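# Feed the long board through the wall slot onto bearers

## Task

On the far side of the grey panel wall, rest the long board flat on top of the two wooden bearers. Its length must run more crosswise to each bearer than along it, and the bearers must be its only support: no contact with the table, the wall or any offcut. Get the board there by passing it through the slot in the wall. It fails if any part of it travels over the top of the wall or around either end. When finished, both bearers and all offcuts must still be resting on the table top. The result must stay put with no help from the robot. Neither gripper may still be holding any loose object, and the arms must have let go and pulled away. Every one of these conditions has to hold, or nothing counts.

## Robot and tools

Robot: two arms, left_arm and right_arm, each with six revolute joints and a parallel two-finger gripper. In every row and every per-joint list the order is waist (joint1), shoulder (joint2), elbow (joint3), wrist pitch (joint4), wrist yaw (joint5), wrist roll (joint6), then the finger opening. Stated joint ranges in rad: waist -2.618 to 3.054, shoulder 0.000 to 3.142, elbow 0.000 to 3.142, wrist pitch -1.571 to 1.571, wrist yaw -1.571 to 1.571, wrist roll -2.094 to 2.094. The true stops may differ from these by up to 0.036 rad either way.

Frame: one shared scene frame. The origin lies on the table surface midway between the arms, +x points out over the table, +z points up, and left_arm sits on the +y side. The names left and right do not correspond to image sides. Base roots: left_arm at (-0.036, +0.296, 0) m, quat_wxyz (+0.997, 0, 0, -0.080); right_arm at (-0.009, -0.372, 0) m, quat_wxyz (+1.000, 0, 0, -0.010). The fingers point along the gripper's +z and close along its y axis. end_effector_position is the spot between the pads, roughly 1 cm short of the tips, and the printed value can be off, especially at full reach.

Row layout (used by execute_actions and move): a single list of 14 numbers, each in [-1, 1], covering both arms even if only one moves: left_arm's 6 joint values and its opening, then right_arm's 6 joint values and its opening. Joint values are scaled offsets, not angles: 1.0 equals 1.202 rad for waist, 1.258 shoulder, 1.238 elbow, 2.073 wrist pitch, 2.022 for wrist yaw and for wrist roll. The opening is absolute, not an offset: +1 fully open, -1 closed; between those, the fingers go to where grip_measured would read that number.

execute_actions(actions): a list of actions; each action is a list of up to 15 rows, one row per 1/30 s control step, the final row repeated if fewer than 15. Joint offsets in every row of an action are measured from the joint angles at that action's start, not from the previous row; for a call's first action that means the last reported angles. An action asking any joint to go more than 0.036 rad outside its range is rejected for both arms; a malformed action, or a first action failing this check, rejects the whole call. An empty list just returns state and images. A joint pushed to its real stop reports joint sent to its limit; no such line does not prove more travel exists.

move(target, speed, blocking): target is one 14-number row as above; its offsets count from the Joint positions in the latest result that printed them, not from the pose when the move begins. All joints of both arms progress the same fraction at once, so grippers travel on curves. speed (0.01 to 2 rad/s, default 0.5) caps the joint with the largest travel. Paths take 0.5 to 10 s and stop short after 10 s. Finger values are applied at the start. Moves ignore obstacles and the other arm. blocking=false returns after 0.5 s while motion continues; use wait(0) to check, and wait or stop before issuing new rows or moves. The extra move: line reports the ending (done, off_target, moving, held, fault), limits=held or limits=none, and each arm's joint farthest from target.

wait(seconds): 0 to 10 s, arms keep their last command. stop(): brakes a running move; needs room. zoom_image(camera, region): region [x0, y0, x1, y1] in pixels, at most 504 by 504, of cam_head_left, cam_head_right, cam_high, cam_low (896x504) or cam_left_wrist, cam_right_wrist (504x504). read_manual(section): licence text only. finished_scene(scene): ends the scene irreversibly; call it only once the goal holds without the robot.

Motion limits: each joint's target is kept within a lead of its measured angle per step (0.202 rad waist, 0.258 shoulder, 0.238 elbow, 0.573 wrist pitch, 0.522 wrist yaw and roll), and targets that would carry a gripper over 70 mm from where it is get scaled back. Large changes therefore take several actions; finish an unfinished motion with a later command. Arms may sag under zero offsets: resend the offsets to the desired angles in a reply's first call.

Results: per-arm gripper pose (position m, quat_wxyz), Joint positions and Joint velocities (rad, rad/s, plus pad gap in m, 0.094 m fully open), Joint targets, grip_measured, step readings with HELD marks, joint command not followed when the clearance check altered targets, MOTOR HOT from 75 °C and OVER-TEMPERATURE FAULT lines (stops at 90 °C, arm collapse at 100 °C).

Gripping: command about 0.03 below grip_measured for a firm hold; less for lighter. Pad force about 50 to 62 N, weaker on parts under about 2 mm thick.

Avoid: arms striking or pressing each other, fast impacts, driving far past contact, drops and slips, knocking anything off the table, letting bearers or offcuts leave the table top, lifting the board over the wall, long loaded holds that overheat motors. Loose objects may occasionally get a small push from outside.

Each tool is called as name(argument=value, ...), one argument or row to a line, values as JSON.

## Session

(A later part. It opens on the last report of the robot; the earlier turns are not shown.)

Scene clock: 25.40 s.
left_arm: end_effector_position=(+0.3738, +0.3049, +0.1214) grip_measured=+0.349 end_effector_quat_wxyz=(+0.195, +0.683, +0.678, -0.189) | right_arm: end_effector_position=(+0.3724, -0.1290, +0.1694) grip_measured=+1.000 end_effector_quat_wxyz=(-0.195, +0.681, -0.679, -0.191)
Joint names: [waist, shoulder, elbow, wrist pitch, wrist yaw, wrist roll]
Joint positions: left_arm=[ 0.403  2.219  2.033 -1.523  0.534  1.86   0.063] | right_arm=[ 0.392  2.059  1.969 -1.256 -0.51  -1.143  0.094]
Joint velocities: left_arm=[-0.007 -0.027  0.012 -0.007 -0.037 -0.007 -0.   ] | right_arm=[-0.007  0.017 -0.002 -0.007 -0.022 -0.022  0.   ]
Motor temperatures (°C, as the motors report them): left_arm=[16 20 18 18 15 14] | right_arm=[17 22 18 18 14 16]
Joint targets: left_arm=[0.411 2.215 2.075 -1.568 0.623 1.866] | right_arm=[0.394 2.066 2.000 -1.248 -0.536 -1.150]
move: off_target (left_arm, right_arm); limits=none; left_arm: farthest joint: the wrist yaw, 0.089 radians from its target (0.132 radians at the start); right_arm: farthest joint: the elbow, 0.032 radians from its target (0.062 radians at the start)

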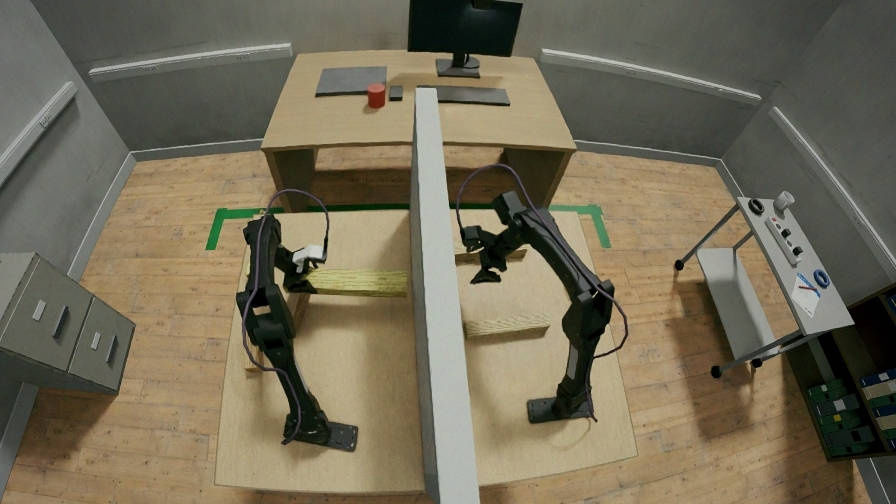

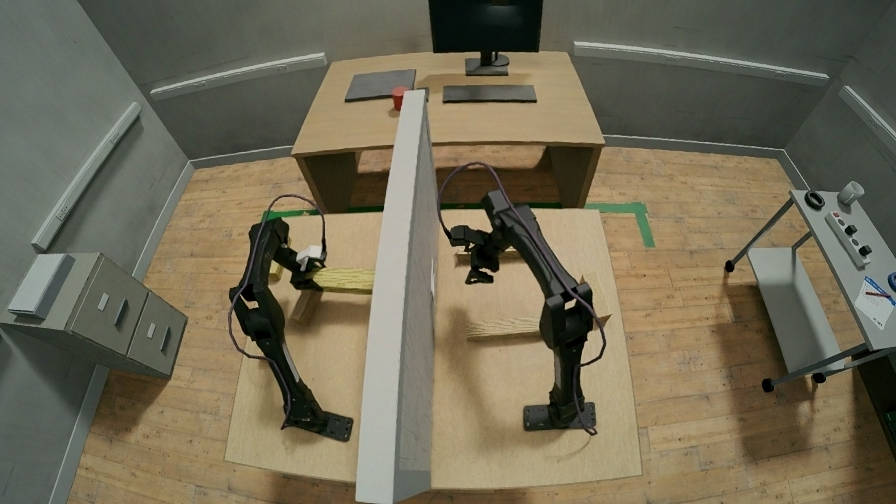

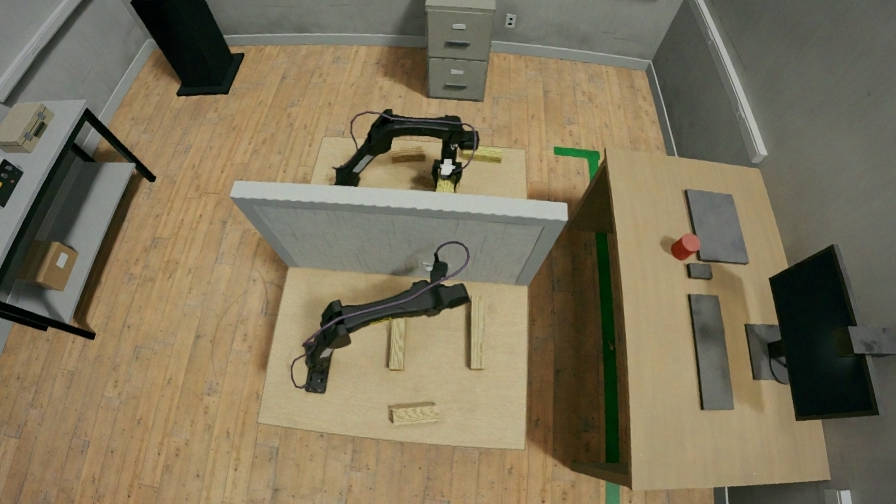

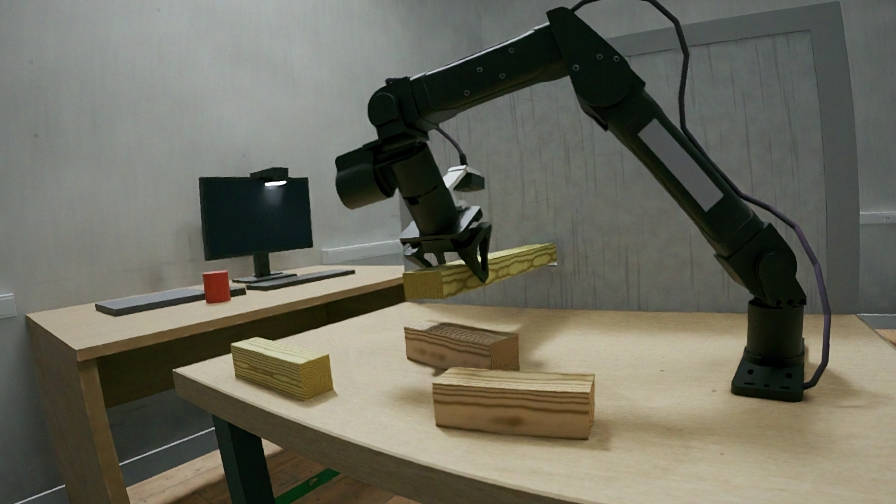

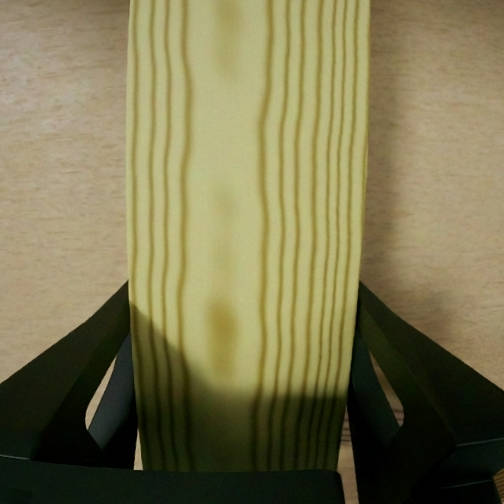

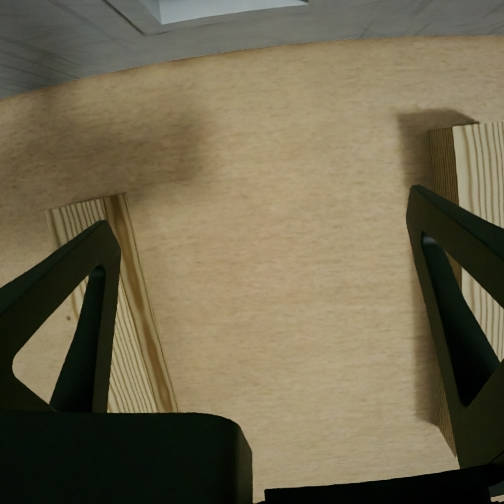

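zoom_image(
  camera="cam_low",
  region=[480, 210, 600, 300],
)

zoom_image(
  camera="cam_head_left",
  region=[290, 230, 450, 330],
)

Region (480, 210, 600, 300) of cam_low's 896x504 image, scaled by 4.200, with more detail than that image has; it fills the top 378 rows of this view, and the rest is white.

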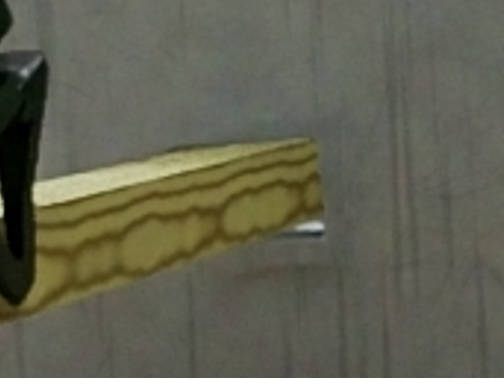

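Region (290, 230, 450, 330) of cam_head_left's 896x504 image, scaled by 3.150, with more detail than that image has; it fills the top 315 rows of this view, and the rest is white.

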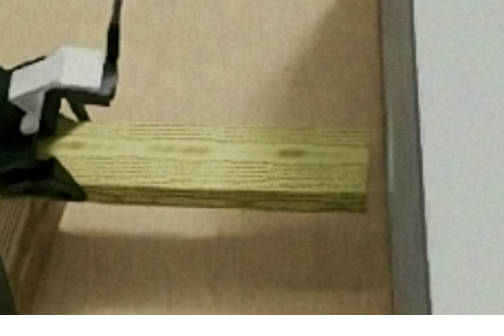

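zoom_image(
  camera="cam_head_left",
  region=[380, 255, 430, 310],
)

zoom_image(
  camera="cam_right_wrist",
  region=[60, 0, 400, 120],
)

Region (380, 255, 430, 310) of cam_head_left's 896x504 image, scaled by 9.164, with more detail than that image has; it fills the left 458 columns of this view, and the rest is white.

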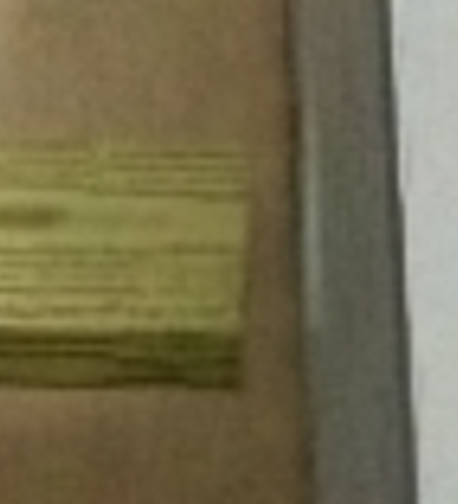

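Region (60, 0, 400, 120) of cam_right_wrist's 504x504 image, scaled by 1.482, with more detail than that image has; it fills the top 178 rows of this view, and the rest is white.

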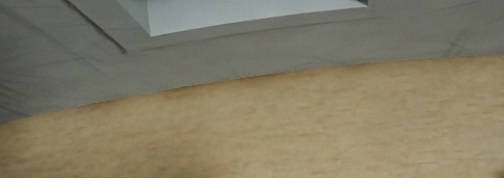

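execute_actions(
  actions=[
    [[-0.0055,-0.0024,0.0344,-0.0066,0.0441,-0.0039,0.17,0.0017,0.0056,0.0250,0.0039,-0.0129,-0.0035,1.0],[-0.0070,-0.0003,0.0359,-0.0059,0.0444,-0.0050,0.17,0.0017,0.0056,0.0250,0.0039,-0.0129,-0.0035,1.0],[-0.0093,0.0031,0.0382,-0.0048,0.0450,-0.0068,0.17,0.0017,0.0056,0.0250,0.0039,-0.0129,-0.0035,1.0],[-0.0122,0.0074,0.0412,-0.0035,0.0456,-0.0091,0.17,0.0017,0.0056,0.0250,0.0039,-0.0129,-0.0035,1.0],[-0.0155,0.0122,0.0444,-0.0020,0.0464,-0.0116,0.17,0.0017,0.0056,0.0250,0.0039,-0.0129,-0.0035,1.0],[-0.0187,0.0169,0.0476,-0.0005,0.0471,-0.0140,0.17,0.0017,0.0056,0.0250,0.0039,-0.0129,-0.0035,1.0],[-0.0216,0.0212,0.0506,0.0008,0.0477,-0.0163,0.17,0.0017,0.0056,0.0250,0.0039,-0.0129,-0.0035,1.0],[-0.0239,0.0246,0.0529,0.0019,0.0483,-0.0181,0.17,0.0017,0.0056,0.0250,0.0039,-0.0129,-0.0035,1.0],[-0.0254,0.0267,0.0544,0.0026,0.0486,-0.0192,0.17,0.0017,0.0056,0.0250,0.0039,-0.0129,-0.0035,1.0],[-0.0259,0.0275,0.0549,0.0028,0.0487,-0.0196,0.17,0.0017,0.0056,0.0250,0.0039,-0.0129,-0.0035,1.0]],
  ],
)

wait(
  seconds=0.3,
)

zoom_image(
  camera="cam_low",
  region=[480, 210, 600, 300],
)

Scene clock: 28.37 s.
left_arm: end_effector_position=(+0.3854, +0.2949, +0.1106) grip_measured=+0.349 end_effector_quat_wxyz=(+0.196, +0.682, +0.678, -0.192) | right_arm: end_effector_position=(+0.3725, -0.1289, +0.1694) grip_measured=+1.000 end_effector_quat_wxyz=(-0.195, +0.681, -0.679, -0.191)
Joint names: [waist, shoulder, elbow, wrist pitch, wrist yaw, wrist roll]
Joint positions: left_arm=[ 0.376  2.261  2.059 -1.496  0.542  1.828  0.063] | right_arm=[ 0.392  2.059  1.969 -1.255 -0.51  -1.143  0.094]
Joint velocities: left_arm=[ 0.032  0.022  0.007 -0.095 -0.037 -0.007 -0.   ] | right_arm=[-0.002 -0.002 -0.002 -0.022 -0.022 -0.081  0.   ]
Motor temperatures (°C, as the motors report them): left_arm=[16 21 18 18 15 14] | right_arm=[17 23 18 18 14 16]
Joint targets: left_arm=[0.372 2.253 2.101 -1.518 0.632 1.820] | right_arm=[0.394 2.066 2.000 -1.248 -0.536 -1.150]
Step readings (joint positions):
0: left_arm=[0.403 2.219 2.033 -1.523 0.534 1.860] | right_arm=[0.392 2.059 1.969 -1.256 -0.510 -1.143]
1: left_arm=[0.403 2.219 2.033 -1.523 0.534 1.860] | right_arm=[0.392 2.059 1.969 -1.255 -0.510 -1.143]
2: left_arm=[0.403 2.219 2.033 -1.522 0.534 1.859] | right_arm=[0.392 2.059 1.969 -1.255 -0.510 -1.143]
4: left_arm=[0.403 2.219 2.033 -1.518 0.535 1.855] | right_arm=[0.392 2.059 1.969 -1.255 -0.510 -1.143]
8: left_arm=[0.394 2.236 2.053 -1.510 0.538 1.843] | right_arm=[0.392 2.059 1.969 -1.255 -0.510 -1.143]
15: Joint positions above

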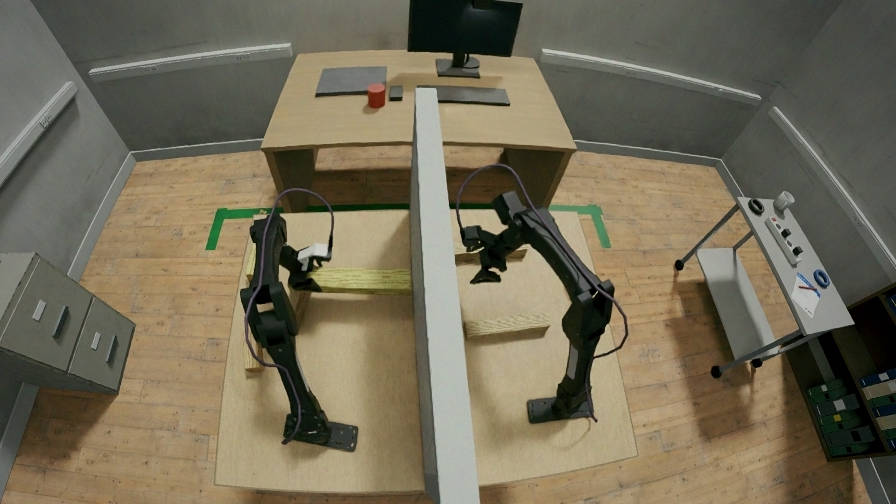

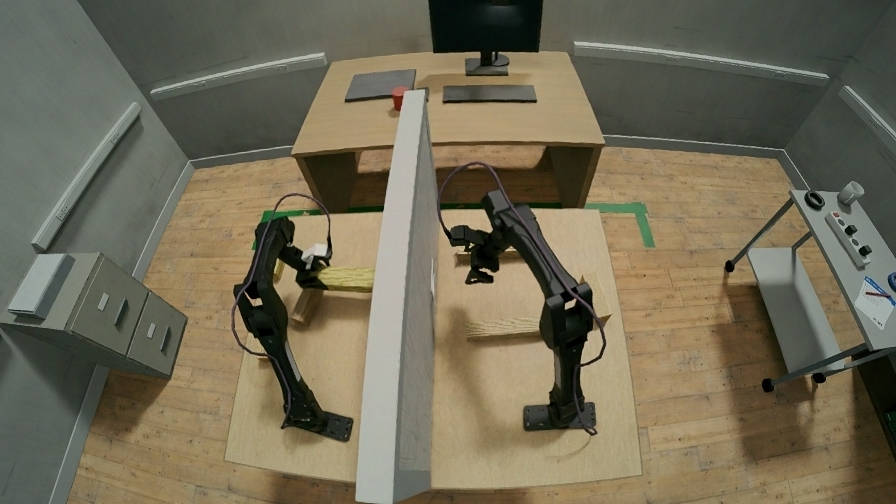

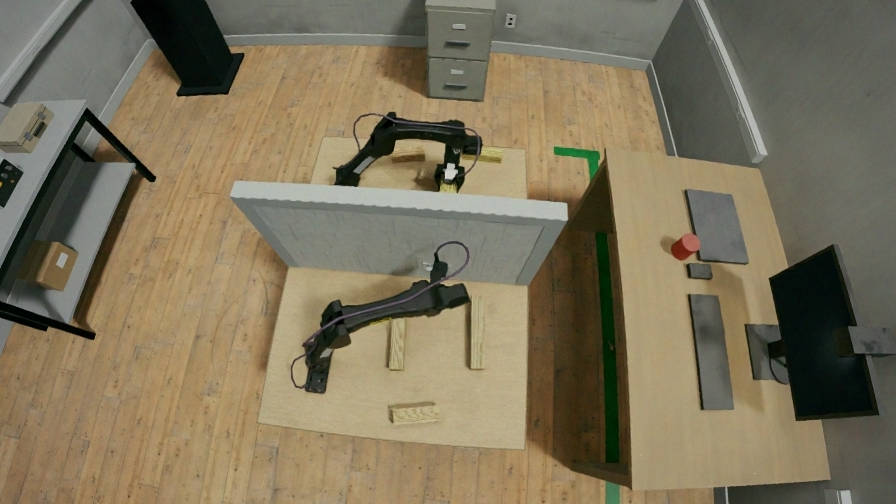

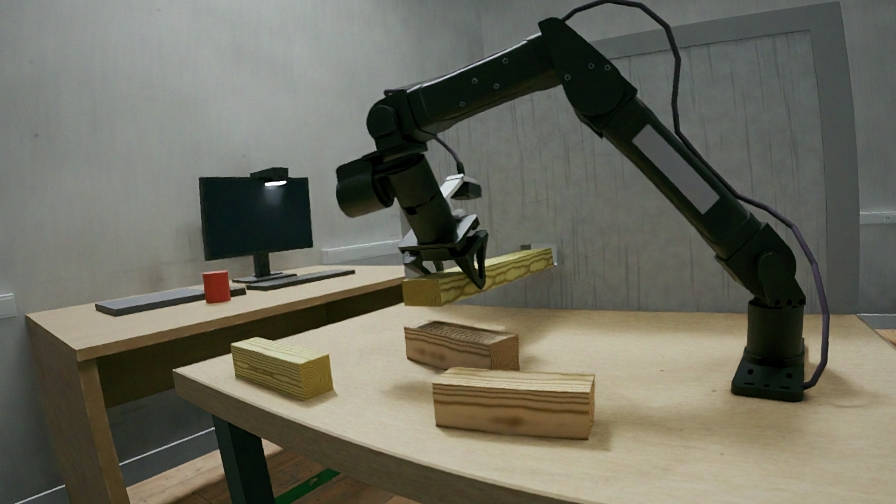

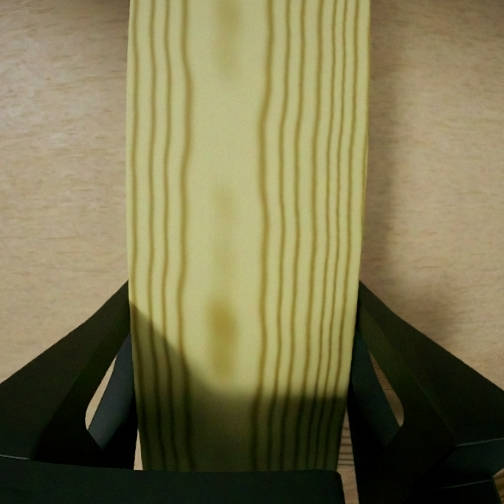

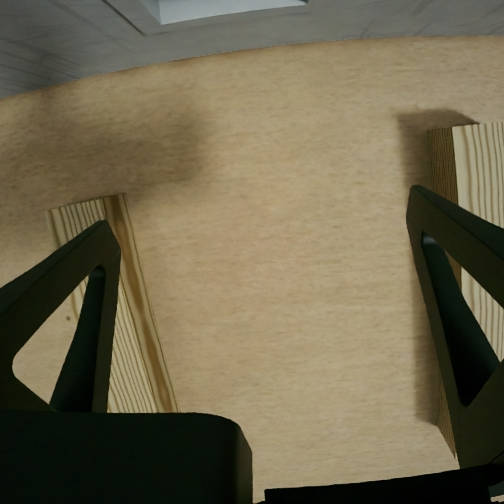

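Scene clock: 28.67 s.
left_arm: end_effector_position=(+0.3855, +0.2947, +0.1107) grip_measured=+0.349 end_effector_quat_wxyz=(+0.196, +0.681, +0.679, -0.193) | right_arm: end_effector_position=(+0.3725, -0.1289, +0.1694) grip_measured=+1.000 end_effector_quat_wxyz=(-0.195, +0.681, -0.679, -0.191)
Joint names: [waist, shoulder, elbow, wrist pitch, wrist yaw, wrist roll]
Joint positions: left_arm=[ 0.376  2.261  2.059 -1.496  0.543  1.825  0.063] | right_arm=[ 0.392  2.059  1.969 -1.255 -0.51  -1.143  0.094]
Joint velocities: left_arm=[-0.007 -0.037  0.002  0.051 -0.051  0.007 -0.   ] | right_arm=[-0.002  0.002 -0.012  0.022  0.051 -0.037  0.   ]
Motor temperatures (°C, as the motors report them): left_arm=[16 21 18 18 15 14] | right_arm=[17 23 18 18 14 16]
Joint targets: left_arm=[0.372 2.253 2.101 -1.518 0.632 1.820] | right_arm=[0.394 2.066 2.000 -1.248 -0.536 -1.150]
wait: 0.30 s; at rest by 0.27 s

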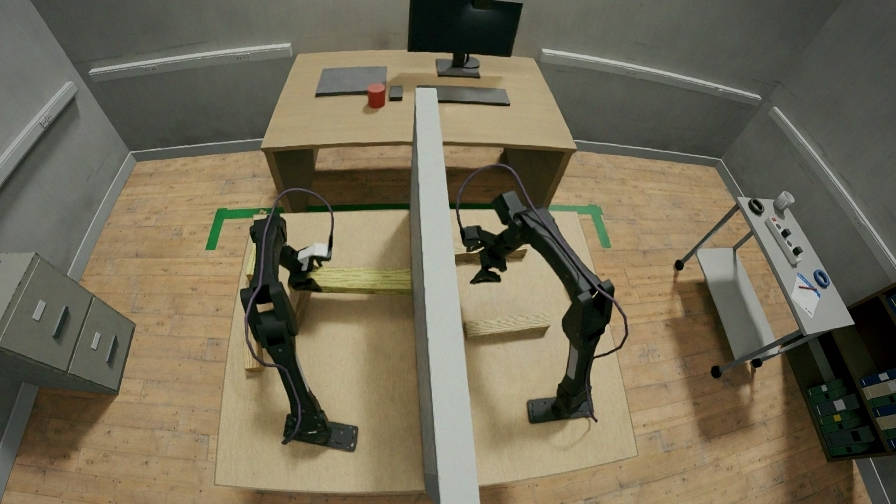

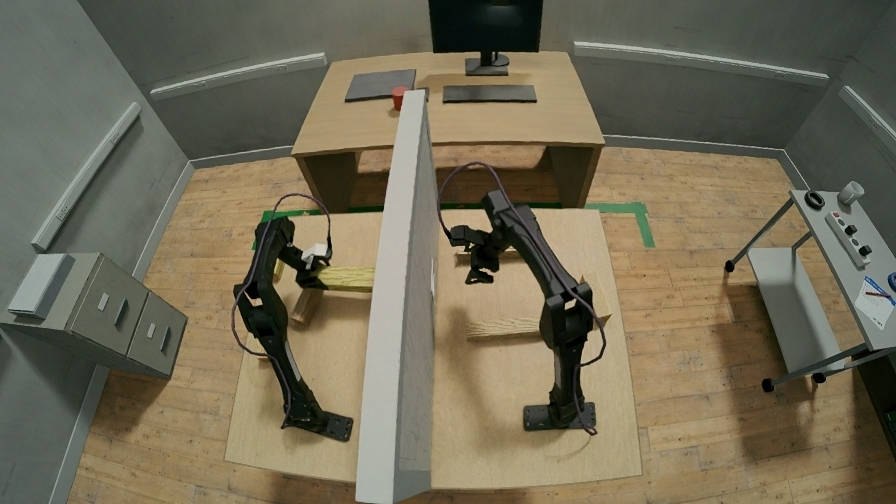

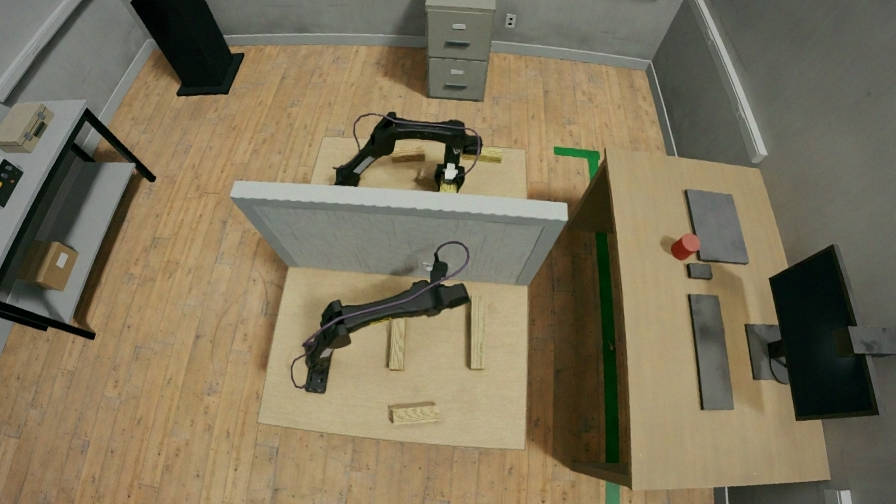

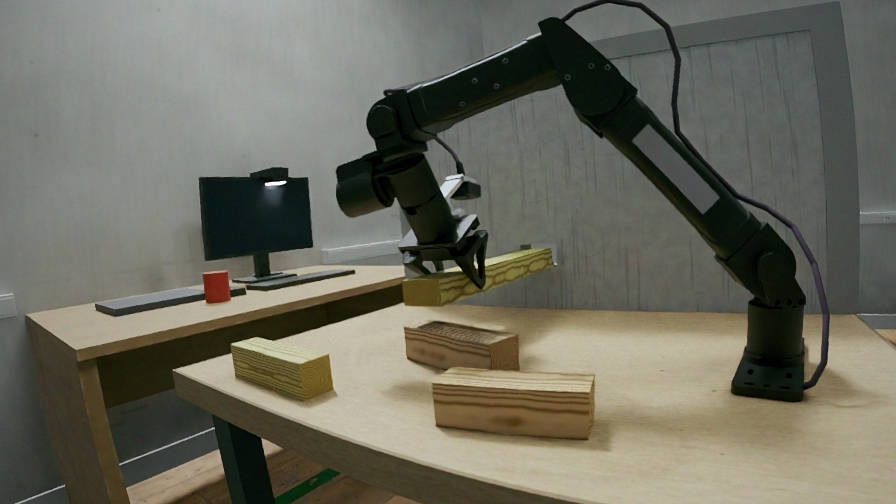

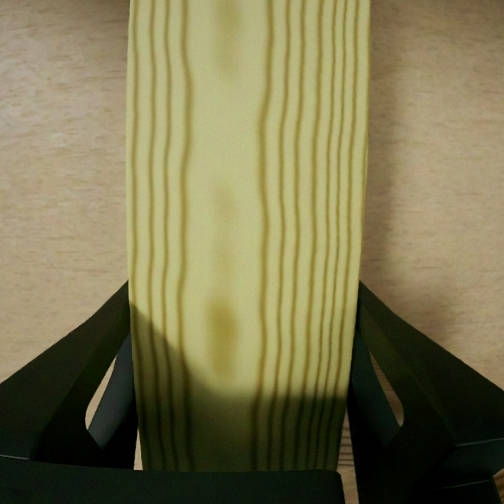

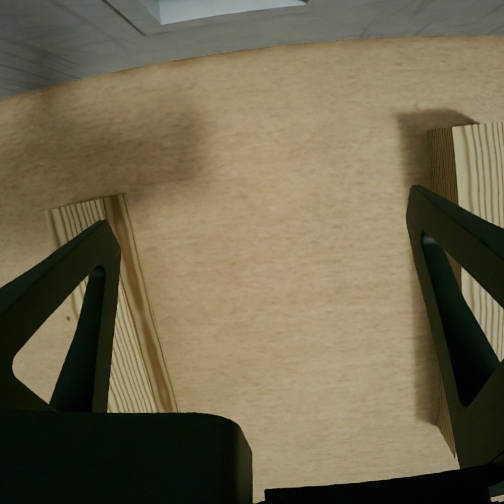

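Region (480, 210, 600, 300) of cam_low's 896x504 image, scaled by 4.200, with more detail than that image has; it fills the top 378 rows of this view, and the rest is white.

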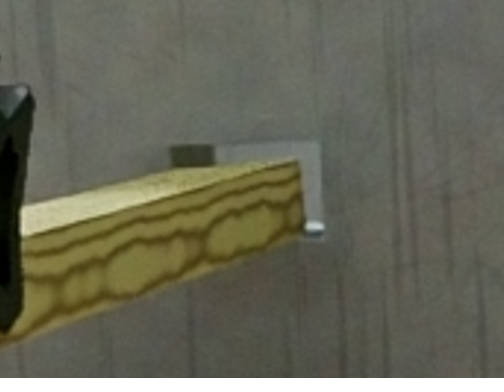

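execute_actions(
  actions=[
    [[-0.0068,-0.0377,-0.0101,-0.0088,0.0446,-0.0064,0.17,0.0017,0.0056,0.0250,0.0034,-0.0129,-0.0035,1.0],[-0.0104,-0.0414,-0.0140,-0.0069,0.0452,-0.0106,0.17,0.0017,0.0056,0.0250,0.0034,-0.0129,-0.0035,1.0],[-0.0149,-0.0456,-0.0187,-0.0044,0.0459,-0.0152,0.17,0.0017,0.0056,0.0250,0.0034,-0.0129,-0.0035,1.0],[-0.0202,-0.0502,-0.0240,-0.0014,0.0467,-0.0202,0.17,0.0017,0.0056,0.0250,0.0034,-0.0129,-0.0035,1.0],[-0.0261,-0.0548,-0.0299,0.0022,0.0473,-0.0253,0.17,0.0017,0.0056,0.0250,0.0034,-0.0129,-0.0035,1.0],[-0.0322,-0.0591,-0.0357,0.0063,0.0479,-0.0304,0.17,0.0017,0.0056,0.0250,0.0034,-0.0129,-0.0035,1.0],[-0.0385,-0.0630,-0.0413,0.0108,0.0483,-0.0354,0.17,0.0017,0.0056,0.0250,0.0034,-0.0129,-0.0035,1.0],[-0.0445,-0.0661,-0.0467,0.0151,0.0487,-0.0397,0.17,0.0017,0.0056,0.0250,0.0034,-0.0129,-0.0035,1.0],[-0.0500,-0.0686,-0.0513,0.0190,0.0489,-0.0433,0.17,0.0017,0.0056,0.0250,0.0034,-0.0129,-0.0035,1.0],[-0.0547,-0.0704,-0.0552,0.0223,0.0491,-0.0459,0.17,0.0017,0.0056,0.0250,0.0034,-0.0129,-0.0035,1.0],[-0.0584,-0.0716,-0.0582,0.0245,0.0491,-0.0475,0.17,0.0017,0.0056,0.0250,0.0034,-0.0129,-0.0035,1.0],[-0.0609,-0.0723,-0.0601,0.0253,0.0492,-0.0478,0.17,0.0017,0.0056,0.0250,0.0034,-0.0129,-0.0035,1.0],[-0.0620,-0.0725,-0.0610,0.0249,0.0490,-0.0470,0.17,0.0017,0.0056,0.0250,0.0034,-0.0129,-0.0035,1.0],[-0.0617,-0.0723,-0.0607,0.0231,0.0489,-0.0448,0.17,0.0017,0.0056,0.0250,0.0034,-0.0129,-0.0035,1.0],[-0.0600,-0.0718,-0.0593,0.0200,0.0487,-0.0416,0.17,0.0017,0.0056,0.0250,0.0034,-0.0129,-0.0035,1.0]],
  ],
)

execute_actions(
  actions=[],
)

zoom_image(
  camera="cam_low",
  region=[480, 210, 600, 300],
)

Scene clock: 33.80 s.
left_arm: end_effector_position=(+0.3837, +0.2614, +0.1154) grip_measured=+0.349 end_effector_quat_wxyz=(+0.197, +0.683, +0.676, -0.194) | right_arm: end_effector_position=(+0.3725, -0.1289, +0.1694) grip_measured=+1.000 end_effector_quat_wxyz=(-0.195, +0.681, -0.679, -0.191)
Joint names: [waist, shoulder, elbow, wrist pitch, wrist yaw, wrist roll]
Joint positions: left_arm=[ 0.301  2.213  1.997 -1.442  0.554  1.747  0.063] | right_arm=[ 0.392  2.059  1.969 -1.255 -0.51  -1.143  0.094]
Joint velocities: left_arm=[-0.076  0.017 -0.017 -0.066  0.007  0.022 -0.   ] | right_arm=[ 0.012  0.002 -0.022  0.022  0.007 -0.051  0.   ]
Motor temperatures (°C, as the motors report them): left_arm=[16 22 18 18 16 14] | right_arm=[17 23 18 18 14 16]
Joint targets: left_arm=[0.304 2.171 1.985 -1.455 0.642 1.741] | right_arm=[0.394 2.066 2.000 -1.248 -0.536 -1.150]
Step readings (joint positions):
0: left_arm=[0.376 2.261 2.059 -1.496 0.543 1.825] | right_arm=[0.392 2.059 1.969 -1.255 -0.510 -1.143]
1: left_arm=[0.376 2.261 2.059 -1.496 0.543 1.823] | right_arm=[0.392 2.059 1.969 -1.255 -0.510 -1.143]
2: left_arm=[0.376 2.261 2.059 -1.496 0.543 1.821] | right_arm=[0.392 2.059 1.969 -1.255 -0.510 -1.143]
4: left_arm=[0.373 2.256 2.050 -1.488 0.544 1.811] | right_arm=[0.392 2.059 1.969 -1.255 -0.510 -1.143]
8: left_arm=[0.353 2.233 2.022 -1.469 0.544 1.781] | right_arm=[0.392 2.059 1.969 -1.255 -0.510 -1.143]
15: Joint positions above

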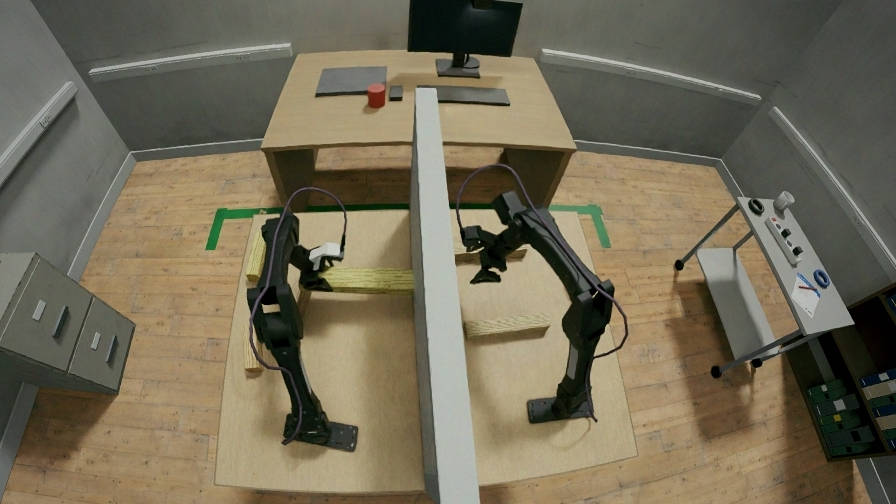

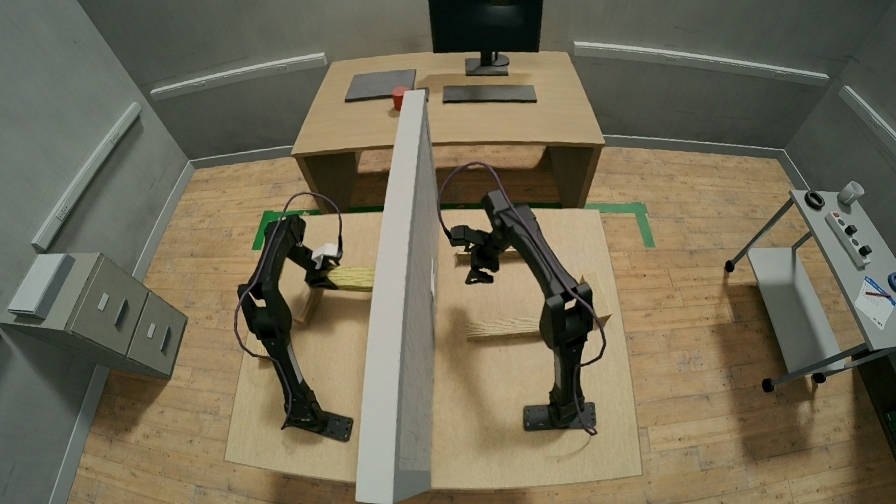

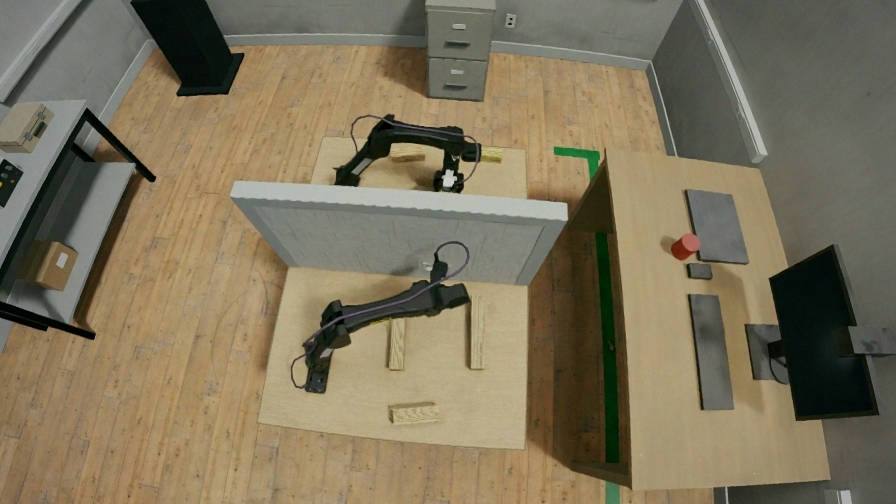

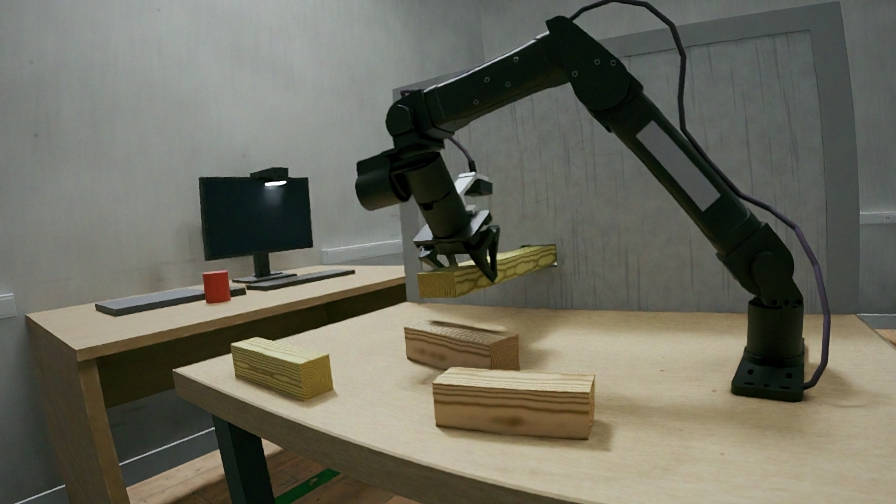

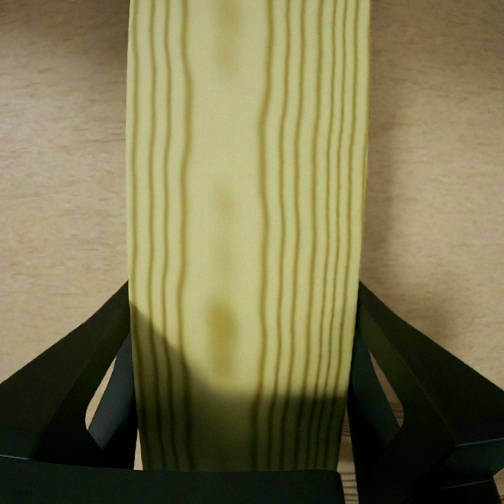

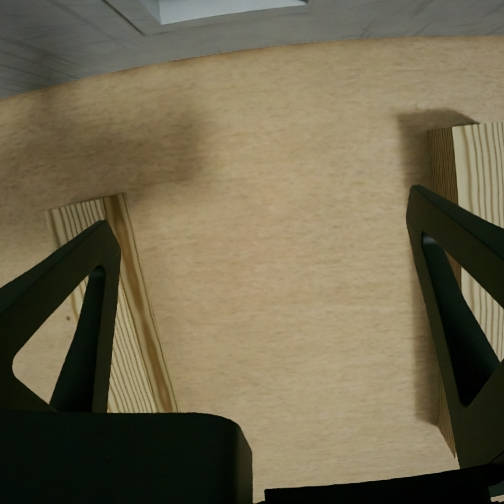

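Scene clock: 33.80 s.
left_arm: end_effector_position=(+0.3837, +0.2614, +0.1154) grip_measured=+0.349 end_effector_quat_wxyz=(+0.197, +0.683, +0.676, -0.194) | right_arm: end_effector_position=(+0.3725, -0.1289, +0.1694) grip_measured=+1.000 end_effector_quat_wxyz=(-0.195, +0.681, -0.679, -0.191)
Joint names: [waist, shoulder, elbow, wrist pitch, wrist yaw, wrist roll]
Joint positions: left_arm=[ 0.301  2.213  1.997 -1.442  0.554  1.747  0.063] | right_arm=[ 0.392  2.059  1.969 -1.255 -0.51  -1.143  0.094]
Joint velocities: left_arm=[-0.076  0.017 -0.017 -0.066  0.007  0.022 -0.   ] | right_arm=[ 0.012  0.002 -0.022  0.022  0.007 -0.051  0.   ]
Motor temperatures (°C, as the motors report them): left_arm=[16 22 18 18 16 14] | right_arm=[17 23 18 18 14 16]
Joint targets: left_arm=[0.304 2.171 1.985 -1.455 0.642 1.741] | right_arm=[0.394 2.066 2.000 -1.248 -0.536 -1.150]

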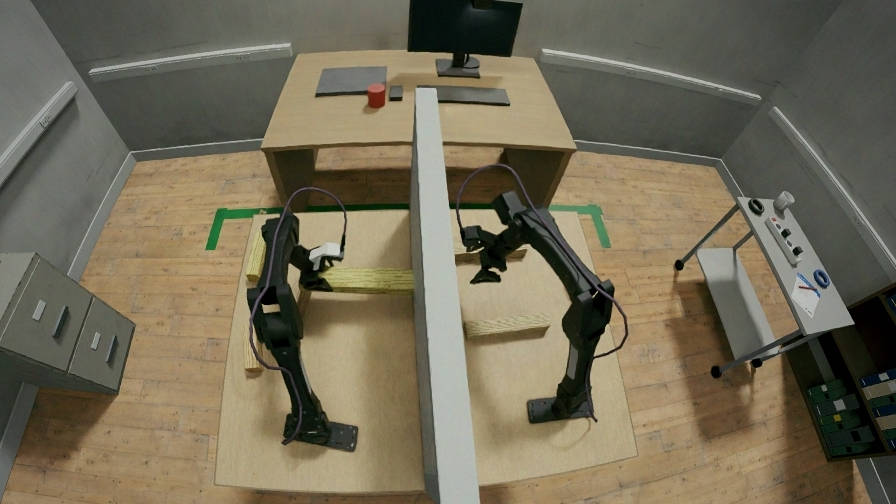

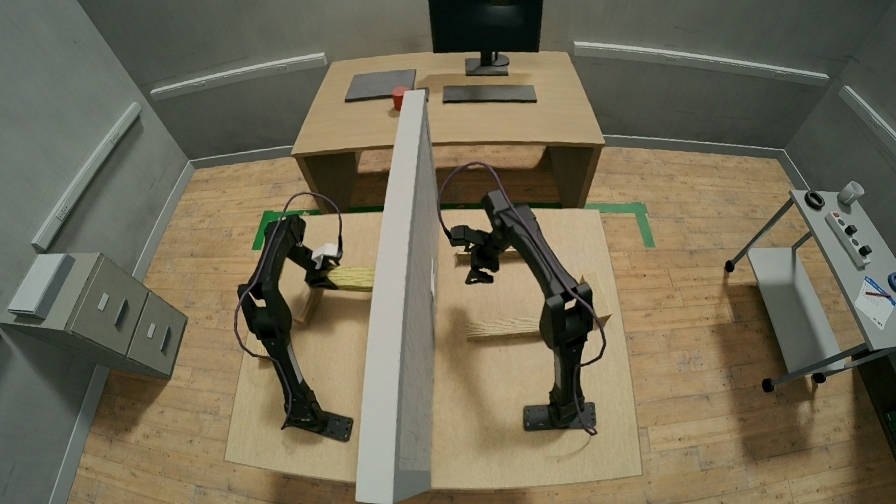

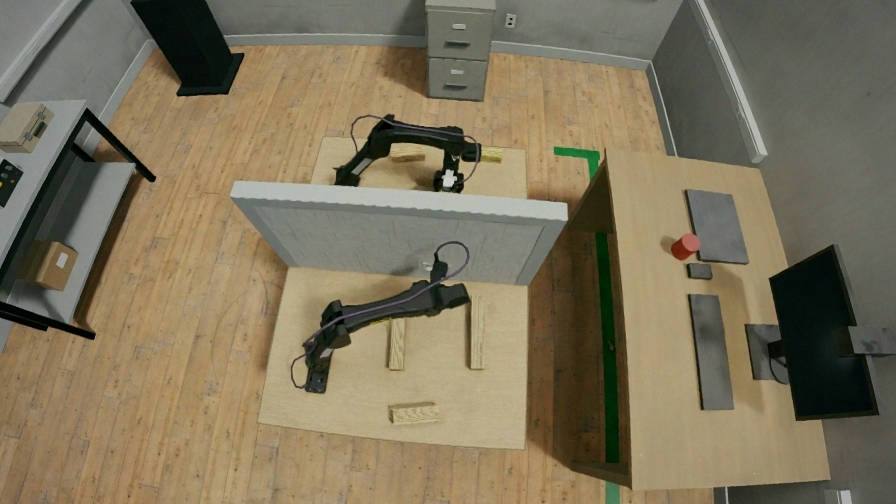

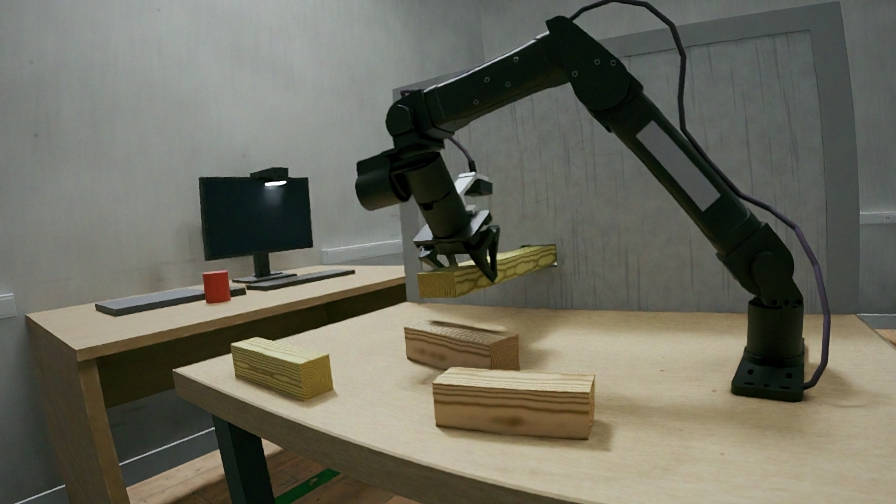

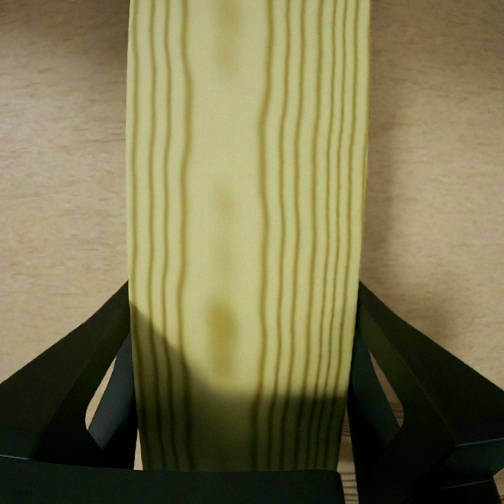

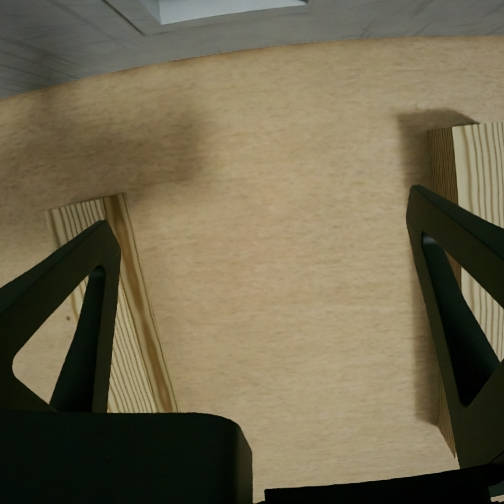

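Region (480, 210, 600, 300) of cam_low's 896x504 image, scaled by 4.200, with more detail than that image has; it fills the top 378 rows of this view, and the rest is white.

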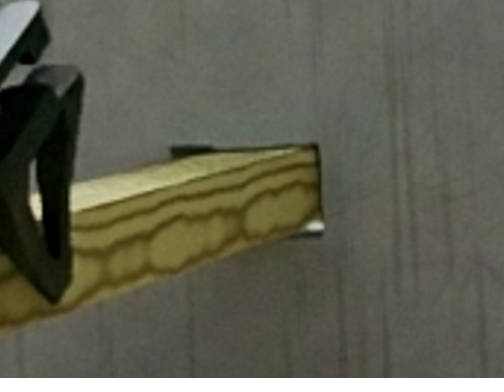

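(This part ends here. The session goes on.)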